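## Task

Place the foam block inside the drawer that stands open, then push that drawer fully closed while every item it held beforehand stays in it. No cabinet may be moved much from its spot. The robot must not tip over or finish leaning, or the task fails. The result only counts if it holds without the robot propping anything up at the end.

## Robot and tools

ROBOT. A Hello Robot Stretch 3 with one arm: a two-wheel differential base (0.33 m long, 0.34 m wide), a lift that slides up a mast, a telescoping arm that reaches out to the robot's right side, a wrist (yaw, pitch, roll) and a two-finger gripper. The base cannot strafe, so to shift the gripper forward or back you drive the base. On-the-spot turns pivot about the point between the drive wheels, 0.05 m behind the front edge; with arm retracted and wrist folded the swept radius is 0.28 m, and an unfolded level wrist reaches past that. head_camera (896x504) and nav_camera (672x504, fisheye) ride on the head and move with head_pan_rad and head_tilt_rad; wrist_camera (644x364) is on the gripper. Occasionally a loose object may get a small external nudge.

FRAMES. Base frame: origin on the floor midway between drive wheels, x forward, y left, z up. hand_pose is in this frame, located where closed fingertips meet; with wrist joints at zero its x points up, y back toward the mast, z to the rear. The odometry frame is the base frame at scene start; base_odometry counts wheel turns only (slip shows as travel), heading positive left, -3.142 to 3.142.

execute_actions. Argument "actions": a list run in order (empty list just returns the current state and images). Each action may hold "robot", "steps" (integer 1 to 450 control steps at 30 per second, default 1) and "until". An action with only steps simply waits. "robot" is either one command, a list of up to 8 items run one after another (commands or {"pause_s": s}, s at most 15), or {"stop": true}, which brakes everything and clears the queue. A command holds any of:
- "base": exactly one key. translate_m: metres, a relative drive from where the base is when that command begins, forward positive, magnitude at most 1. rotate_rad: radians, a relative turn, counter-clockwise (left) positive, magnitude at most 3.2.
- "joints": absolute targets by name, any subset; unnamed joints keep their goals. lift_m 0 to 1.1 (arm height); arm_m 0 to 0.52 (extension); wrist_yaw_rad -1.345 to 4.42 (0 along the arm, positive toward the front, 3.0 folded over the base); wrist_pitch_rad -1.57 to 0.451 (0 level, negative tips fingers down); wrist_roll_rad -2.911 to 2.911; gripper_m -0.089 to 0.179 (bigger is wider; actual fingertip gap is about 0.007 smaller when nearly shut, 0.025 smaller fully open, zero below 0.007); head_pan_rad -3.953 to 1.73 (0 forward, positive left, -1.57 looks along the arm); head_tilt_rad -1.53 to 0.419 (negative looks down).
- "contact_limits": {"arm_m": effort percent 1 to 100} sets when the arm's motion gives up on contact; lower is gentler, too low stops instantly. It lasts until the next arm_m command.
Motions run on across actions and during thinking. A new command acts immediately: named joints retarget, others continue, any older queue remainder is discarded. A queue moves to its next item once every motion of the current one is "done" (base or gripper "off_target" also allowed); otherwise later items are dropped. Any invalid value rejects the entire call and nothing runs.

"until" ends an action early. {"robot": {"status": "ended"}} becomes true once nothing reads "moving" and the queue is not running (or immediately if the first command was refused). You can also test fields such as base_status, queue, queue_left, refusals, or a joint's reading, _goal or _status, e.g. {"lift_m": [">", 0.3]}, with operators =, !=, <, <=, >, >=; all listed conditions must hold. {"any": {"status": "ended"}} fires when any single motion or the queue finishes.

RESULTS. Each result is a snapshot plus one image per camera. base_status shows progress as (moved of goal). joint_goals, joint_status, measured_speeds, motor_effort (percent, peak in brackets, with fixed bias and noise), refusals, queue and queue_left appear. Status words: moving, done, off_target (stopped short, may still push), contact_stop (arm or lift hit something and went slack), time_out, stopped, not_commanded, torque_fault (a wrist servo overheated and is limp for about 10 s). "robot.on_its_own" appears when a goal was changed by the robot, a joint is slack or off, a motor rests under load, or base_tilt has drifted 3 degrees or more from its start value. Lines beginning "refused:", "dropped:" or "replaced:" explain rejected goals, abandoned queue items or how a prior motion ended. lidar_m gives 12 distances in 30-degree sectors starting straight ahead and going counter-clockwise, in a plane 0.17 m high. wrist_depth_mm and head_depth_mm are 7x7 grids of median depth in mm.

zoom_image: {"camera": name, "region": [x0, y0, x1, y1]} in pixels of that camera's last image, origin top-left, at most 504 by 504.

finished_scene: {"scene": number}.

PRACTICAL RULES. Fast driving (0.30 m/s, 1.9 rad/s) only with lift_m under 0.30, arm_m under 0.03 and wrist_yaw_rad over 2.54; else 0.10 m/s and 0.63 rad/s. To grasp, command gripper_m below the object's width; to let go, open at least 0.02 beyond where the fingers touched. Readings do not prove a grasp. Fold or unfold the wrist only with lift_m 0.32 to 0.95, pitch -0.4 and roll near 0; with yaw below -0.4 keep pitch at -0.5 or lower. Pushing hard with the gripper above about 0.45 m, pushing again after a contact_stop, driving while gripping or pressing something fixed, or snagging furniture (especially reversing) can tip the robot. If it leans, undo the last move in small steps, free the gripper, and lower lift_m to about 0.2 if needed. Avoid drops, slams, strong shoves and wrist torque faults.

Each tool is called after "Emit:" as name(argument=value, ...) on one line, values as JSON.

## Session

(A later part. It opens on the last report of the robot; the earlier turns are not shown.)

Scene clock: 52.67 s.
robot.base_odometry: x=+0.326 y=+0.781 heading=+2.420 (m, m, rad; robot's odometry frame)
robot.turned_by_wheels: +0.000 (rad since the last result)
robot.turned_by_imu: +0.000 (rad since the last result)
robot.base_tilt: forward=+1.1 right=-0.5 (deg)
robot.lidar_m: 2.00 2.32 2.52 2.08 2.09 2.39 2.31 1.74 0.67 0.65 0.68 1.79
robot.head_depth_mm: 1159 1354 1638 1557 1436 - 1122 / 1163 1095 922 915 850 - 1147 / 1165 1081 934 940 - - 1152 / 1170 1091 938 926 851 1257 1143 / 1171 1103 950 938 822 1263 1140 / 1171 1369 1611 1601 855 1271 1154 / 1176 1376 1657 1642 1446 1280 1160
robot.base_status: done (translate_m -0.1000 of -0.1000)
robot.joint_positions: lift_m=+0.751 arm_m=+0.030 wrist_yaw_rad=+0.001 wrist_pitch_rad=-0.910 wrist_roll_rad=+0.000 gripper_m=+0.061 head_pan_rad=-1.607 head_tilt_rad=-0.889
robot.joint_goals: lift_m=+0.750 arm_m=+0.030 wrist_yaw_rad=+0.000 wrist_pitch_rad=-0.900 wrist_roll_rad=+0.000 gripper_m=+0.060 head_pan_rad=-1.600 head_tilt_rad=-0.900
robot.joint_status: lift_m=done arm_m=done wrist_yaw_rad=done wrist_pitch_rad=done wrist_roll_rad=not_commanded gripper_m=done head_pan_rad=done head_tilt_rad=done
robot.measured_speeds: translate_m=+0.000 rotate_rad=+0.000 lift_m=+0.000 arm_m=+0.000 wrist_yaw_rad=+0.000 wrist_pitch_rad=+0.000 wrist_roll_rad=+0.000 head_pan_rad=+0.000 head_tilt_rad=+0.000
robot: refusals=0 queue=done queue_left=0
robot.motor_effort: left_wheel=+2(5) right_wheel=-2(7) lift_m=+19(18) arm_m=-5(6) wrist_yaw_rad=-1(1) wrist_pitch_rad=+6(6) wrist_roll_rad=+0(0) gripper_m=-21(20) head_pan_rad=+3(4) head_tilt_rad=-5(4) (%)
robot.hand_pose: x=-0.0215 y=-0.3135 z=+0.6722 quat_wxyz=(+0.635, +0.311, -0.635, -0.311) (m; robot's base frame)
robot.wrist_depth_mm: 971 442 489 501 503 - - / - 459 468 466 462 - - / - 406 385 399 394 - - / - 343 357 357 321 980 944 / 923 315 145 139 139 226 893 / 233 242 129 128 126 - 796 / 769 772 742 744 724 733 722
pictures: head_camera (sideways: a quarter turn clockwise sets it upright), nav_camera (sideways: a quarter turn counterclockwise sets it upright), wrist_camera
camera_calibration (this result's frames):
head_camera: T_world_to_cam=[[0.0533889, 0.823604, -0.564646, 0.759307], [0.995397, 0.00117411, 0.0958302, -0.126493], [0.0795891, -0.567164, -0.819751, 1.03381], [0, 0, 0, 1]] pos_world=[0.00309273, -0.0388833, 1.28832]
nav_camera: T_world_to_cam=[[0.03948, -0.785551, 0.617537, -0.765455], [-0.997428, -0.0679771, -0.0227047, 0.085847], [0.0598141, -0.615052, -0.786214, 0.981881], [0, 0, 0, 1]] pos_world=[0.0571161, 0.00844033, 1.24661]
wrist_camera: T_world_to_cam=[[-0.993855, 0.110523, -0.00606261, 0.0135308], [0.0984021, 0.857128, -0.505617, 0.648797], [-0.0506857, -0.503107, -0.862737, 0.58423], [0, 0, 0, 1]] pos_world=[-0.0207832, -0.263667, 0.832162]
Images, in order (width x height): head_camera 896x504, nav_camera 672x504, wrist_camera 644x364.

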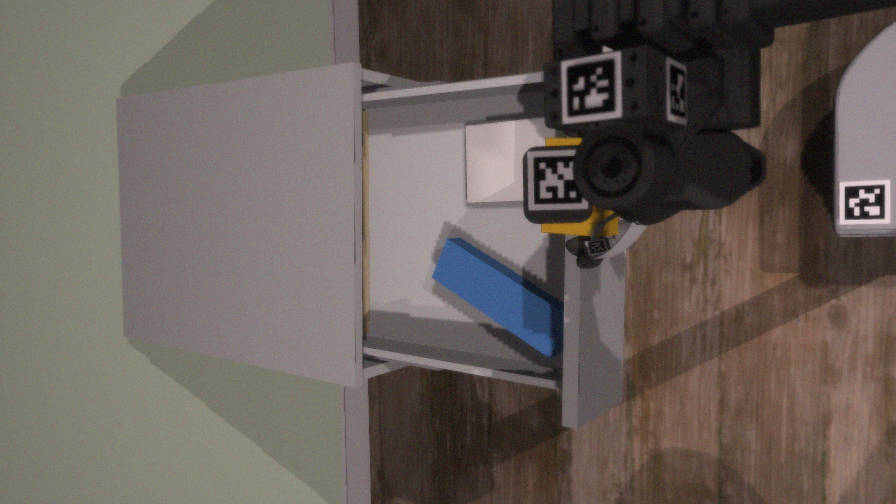

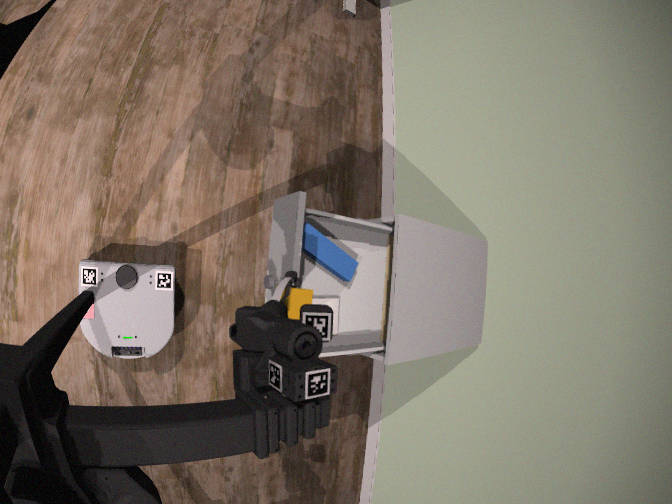

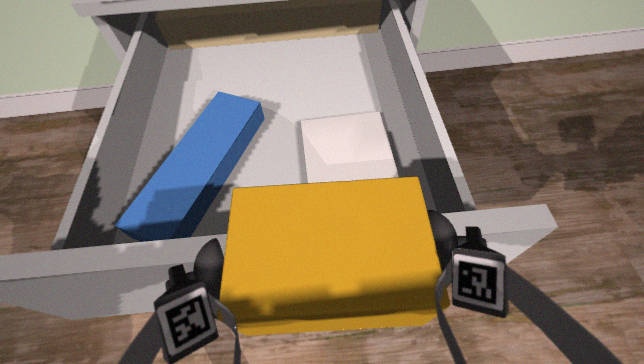

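Emit:
execute_actions(actions=[{"robot":[{"base":{"translate_m":0.035},"joints":{"arm_m":0.32}},{"joints":{"lift_m":0.655}},{"joints":{"lift_m":0.616,"arm_m":0.345}},{"joints":{"gripper_m":0.13}},{"joints":{"lift_m":0.74,"arm_m":0.32}},{"joints":{"arm_m":0.0,"gripper_m":0.0}},{"joints":{"lift_m":0.675}}],"steps":450,"until":{"robot":{"status":"ended"}}},{"steps":200,"until":{"robot":{"status":"ended"}}}])

Scene clock: 66.57 s.
robot.base_odometry: x=+0.299 y=+0.804 heading=+2.420 (m, m, rad; robot's odometry frame)
robot.turned_by_wheels: +0.000 (rad since the last result)
robot.turned_by_imu: -0.002 (rad since the last result)
robot.base_tilt: forward=+1.1 right=-0.4 (deg)
robot.lidar_m: 1.96 2.29 2.47 2.09 2.10 2.42 2.35 1.73 0.67 0.65 0.68 1.79
robot.head_depth_mm: 1162 1320 1513 1533 834 - - / 1166 1068 925 934 825 - - / 1163 1078 932 925 835 - - / 1165 1092 939 924 840 1259 1137 / 1174 1164 950 958 817 1263 1144 / 1171 1372 1652 1623 1406 1278 1146 / 1173 1375 1670 1648 1436 1273 1154
robot.base_status: done (translate_m +0.0350 of +0.0350)
robot.joint_positions: lift_m=+0.676 arm_m=+0.000 wrist_yaw_rad=+0.001 wrist_pitch_rad=-0.910 wrist_roll_rad=+0.000 gripper_m=+0.000 head_pan_rad=-1.607 head_tilt_rad=-0.889
robot.joint_goals: lift_m=+0.675 arm_m=+0.000 wrist_yaw_rad=+0.000 wrist_pitch_rad=-0.900 wrist_roll_rad=+0.000 gripper_m=+0.000 head_pan_rad=-1.600 head_tilt_rad=-0.900
robot.joint_status: lift_m=done arm_m=done wrist_yaw_rad=done wrist_pitch_rad=done wrist_roll_rad=not_commanded gripper_m=done head_pan_rad=done head_tilt_rad=done
robot.measured_speeds: translate_m=+0.000 rotate_rad=+0.000 lift_m=+0.000 arm_m=+0.000 wrist_yaw_rad=+0.000 wrist_pitch_rad=+0.000 wrist_roll_rad=+0.000 head_pan_rad=+0.000 head_tilt_rad=+0.000
robot: refusals=0 queue=done queue_left=0
robot.motor_effort: left_wheel=+3(9) right_wheel=-2(3) lift_m=+18(51) arm_m=-5(5) wrist_yaw_rad=+0(0) wrist_pitch_rad=+6(6) wrist_roll_rad=+0(0) gripper_m=-2(96) head_pan_rad=+3(4) head_tilt_rad=-4(5) (%)
robot.hand_pose: x=-0.0215 y=-0.2835 z=+0.5972 quat_wxyz=(+0.635, +0.311, -0.635, -0.311) (m; robot's base frame)
robot.wrist_depth_mm: 963 394 386 390 389 - - / - 331 323 347 338 299 - / - 280 177 176 177 178 182 / 182 186 194 204 213 225 842 / 235 243 257 223 772 781 809 / 756 768 758 - 752 721 724 / 711 699 698 686 668 680 671
pictures: head_camera (sideways: a quarter turn clockwise sets it upright), nav_camera (sideways: a quarter turn counterclockwise sets it upright), wrist_camera
camera_calibration (this result's frames):
head_camera: T_world_to_cam=[[0.0533468, 0.823647, -0.564588, 0.759232], [0.995397, 0.00122007, 0.0958328, -0.126497], [0.0796212, -0.567102, -0.81979, 1.03386], [0, 0, 0, 1]] pos_world=[0.00309482, -0.0388825, 1.28832]
nav_camera: T_world_to_cam=[[0.03952, -0.785592, 0.617481, -0.765383], [-0.997425, -0.0680283, -0.0227121, 0.0858565], [0.0598486, -0.614994, -0.786257, 0.981937], [0, 0, 0, 1]] pos_world=[0.0571158, 0.00844691, 1.24661]
wrist_camera: T_world_to_cam=[[-0.993837, 0.110688, -0.00604058, 0.00976692], [0.0985434, 0.857211, -0.505449, 0.585054], [-0.0507691, -0.502929, -0.862835, 0.534749], [0, 0, 0, 1]] pos_world=[-0.0207978, -0.233655, 0.757174]
Images, in order (width x height): head_camera 896x504, nav_camera 672x504, wrist_camera 644x364.

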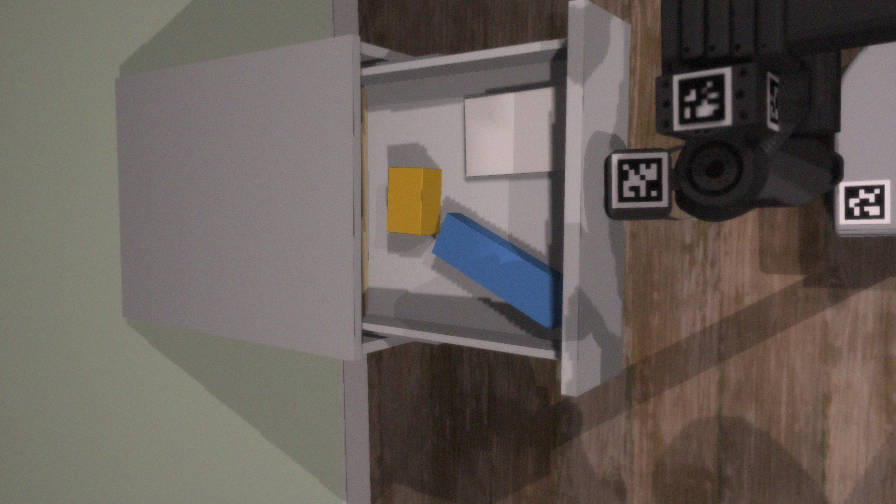

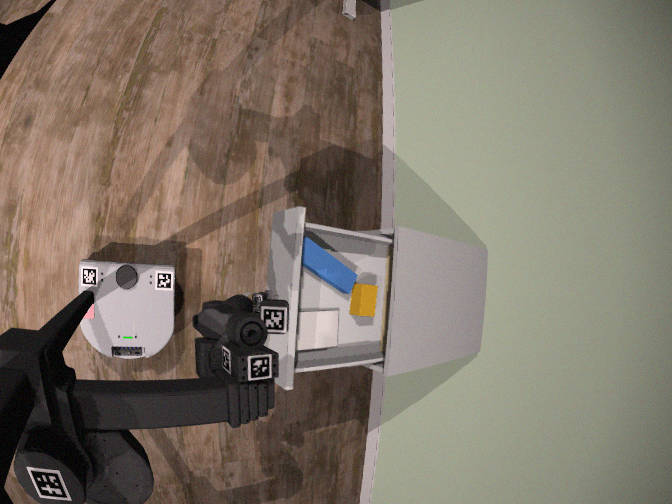

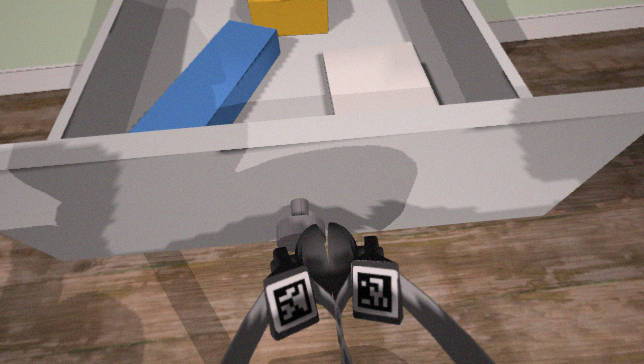

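Emit:
execute_actions(actions=[{"robot":{"joints":{"arm_m":0.36},"contact_limits":{"arm_m":22}},"steps":300,"until":{"robot":{"status":"ended"}}},{"robot":{"joints":{"arm_m":0.335,"lift_m":0.695}},"steps":60,"until":{"robot":{"status":"ended"}}}])

Scene clock: 71.73 s.
robot.base_odometry: x=+0.299 y=+0.804 heading=+2.420 (m, m, rad; robot's odometry frame)
robot.turned_by_wheels: +0.000 (rad since the last result)
robot.turned_by_imu: -0.004 (rad since the last result)
robot.base_tilt: forward=+1.1 right=-0.4 (deg)
robot.lidar_m: 1.97 2.30 2.46 2.09 2.10 2.42 2.34 1.74 0.67 0.65 0.69 1.78
robot.head_depth_mm: 1163 1328 1591 1597 - - - / 1160 1070 - 1085 1338 1236 1153 / 1163 1074 - 1056 1348 1249 1162 / 1165 1087 927 1065 1357 1259 1138 / 1169 1159 931 1116 1396 1261 1144 / 1167 1371 1656 1614 1433 1272 1151 / 1174 1377 1664 1639 1434 1277 1154
robot.base_status: done (translate_m +0.0350 of +0.0350)
robot.joint_positions: lift_m=+0.694 arm_m=+0.335 wrist_yaw_rad=-0.002 wrist_pitch_rad=-0.914 wrist_roll_rad=+0.000 gripper_m=+0.000 head_pan_rad=-1.607 head_tilt_rad=-0.890
robot.joint_goals: lift_m=+0.695 arm_m=+0.335 wrist_yaw_rad=+0.000 wrist_pitch_rad=-0.900 wrist_roll_rad=+0.000 gripper_m=+0.000 head_pan_rad=-1.600 head_tilt_rad=-0.900
robot.joint_status: lift_m=done arm_m=done wrist_yaw_rad=done wrist_pitch_rad=done wrist_roll_rad=not_commanded gripper_m=done head_pan_rad=done head_tilt_rad=done
robot.measured_speeds: translate_m=+0.000 rotate_rad=+0.000 lift_m=+0.000 arm_m=+0.000 wrist_yaw_rad=+0.000 wrist_pitch_rad=+0.000 wrist_roll_rad=+0.000 head_pan_rad=+0.000 head_tilt_rad=+0.000
robot: refusals=0 queue=done queue_left=0
robot.motor_effort: left_wheel=+2(5) right_wheel=+0(11) lift_m=+49(50) arm_m=-5(16) wrist_yaw_rad=+2(13) wrist_pitch_rad=+8(31) wrist_roll_rad=+0(0) gripper_m=-3(4) head_pan_rad=+3(3) head_tilt_rad=-4(4) (%)
robot.hand_pose: x=-0.0219 y=-0.6176 z=+0.6155 quat_wxyz=(+0.634, +0.311, -0.635, -0.313) (m; robot's base frame)
robot.wrist_depth_mm: 233 229 226 221 219 215 211 / 203 200 197 194 191 189 186 / 178 178 175 172 170 167 166 / 161 162 163 164 174 182 192 / 189 196 207 206 235 254 805 / 773 281 301 - 348 736 730 / 722 704 607 688 688 702 685
pictures: head_camera (sideways: a quarter turn clockwise sets it upright), nav_camera (sideways: a quarter turn counterclockwise sets it upright), wrist_camera
camera_calibration (this result's frames):
head_camera: T_world_to_cam=[[0.0533553, 0.82395, -0.564145, 0.758654], [0.995395, 0.00117148, 0.0958527, -0.126522], [0.0796387, -0.566662, -0.820093, 1.03425], [0, 0, 0, 1]] pos_world=[0.0030952, -0.0388753, 1.2883]
nav_camera: T_world_to_cam=[[0.0395103, -0.785923, 0.617061, -0.764835], [-0.997424, -0.068019, -0.0227679, 0.0859291], [0.0598656, -0.614572, -0.786586, 0.982364], [0, 0, 0, 1]] pos_world=[0.0571168, 0.00847672, 1.24662]
wrist_camera: T_world_to_cam=[[-0.993502, 0.113672, -0.00561133, 0.0480437], [0.101102, 0.858852, -0.502146, 0.87982], [-0.0522608, -0.499451, -0.864764, 0.385746], [0, 0, 0, 1]] pos_world=[-0.0210609, -0.568435, 0.775647]
Images, in order (width x height): head_camera 896x504, nav_camera 672x504, wrist_camera 644x364.

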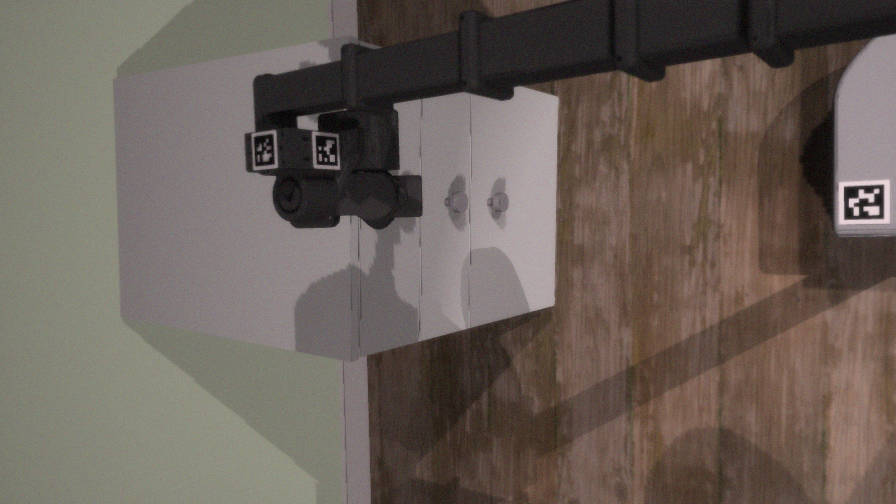

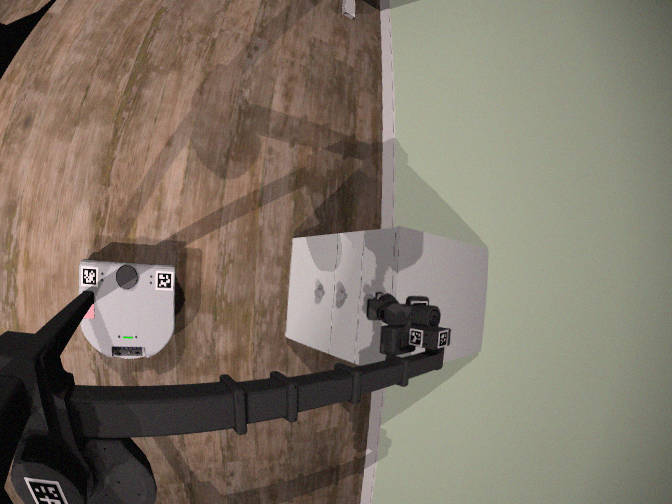

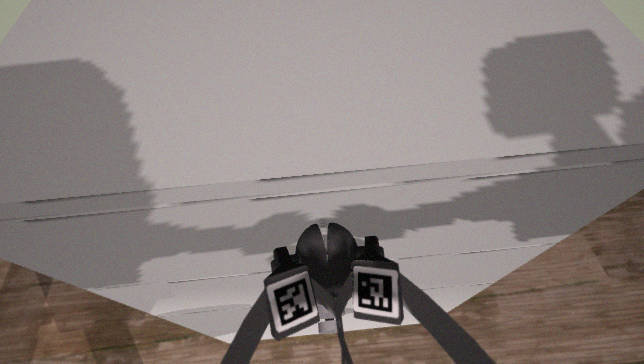

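Emit:
finished_scene(scene=2)

The scene is finished: the task was done.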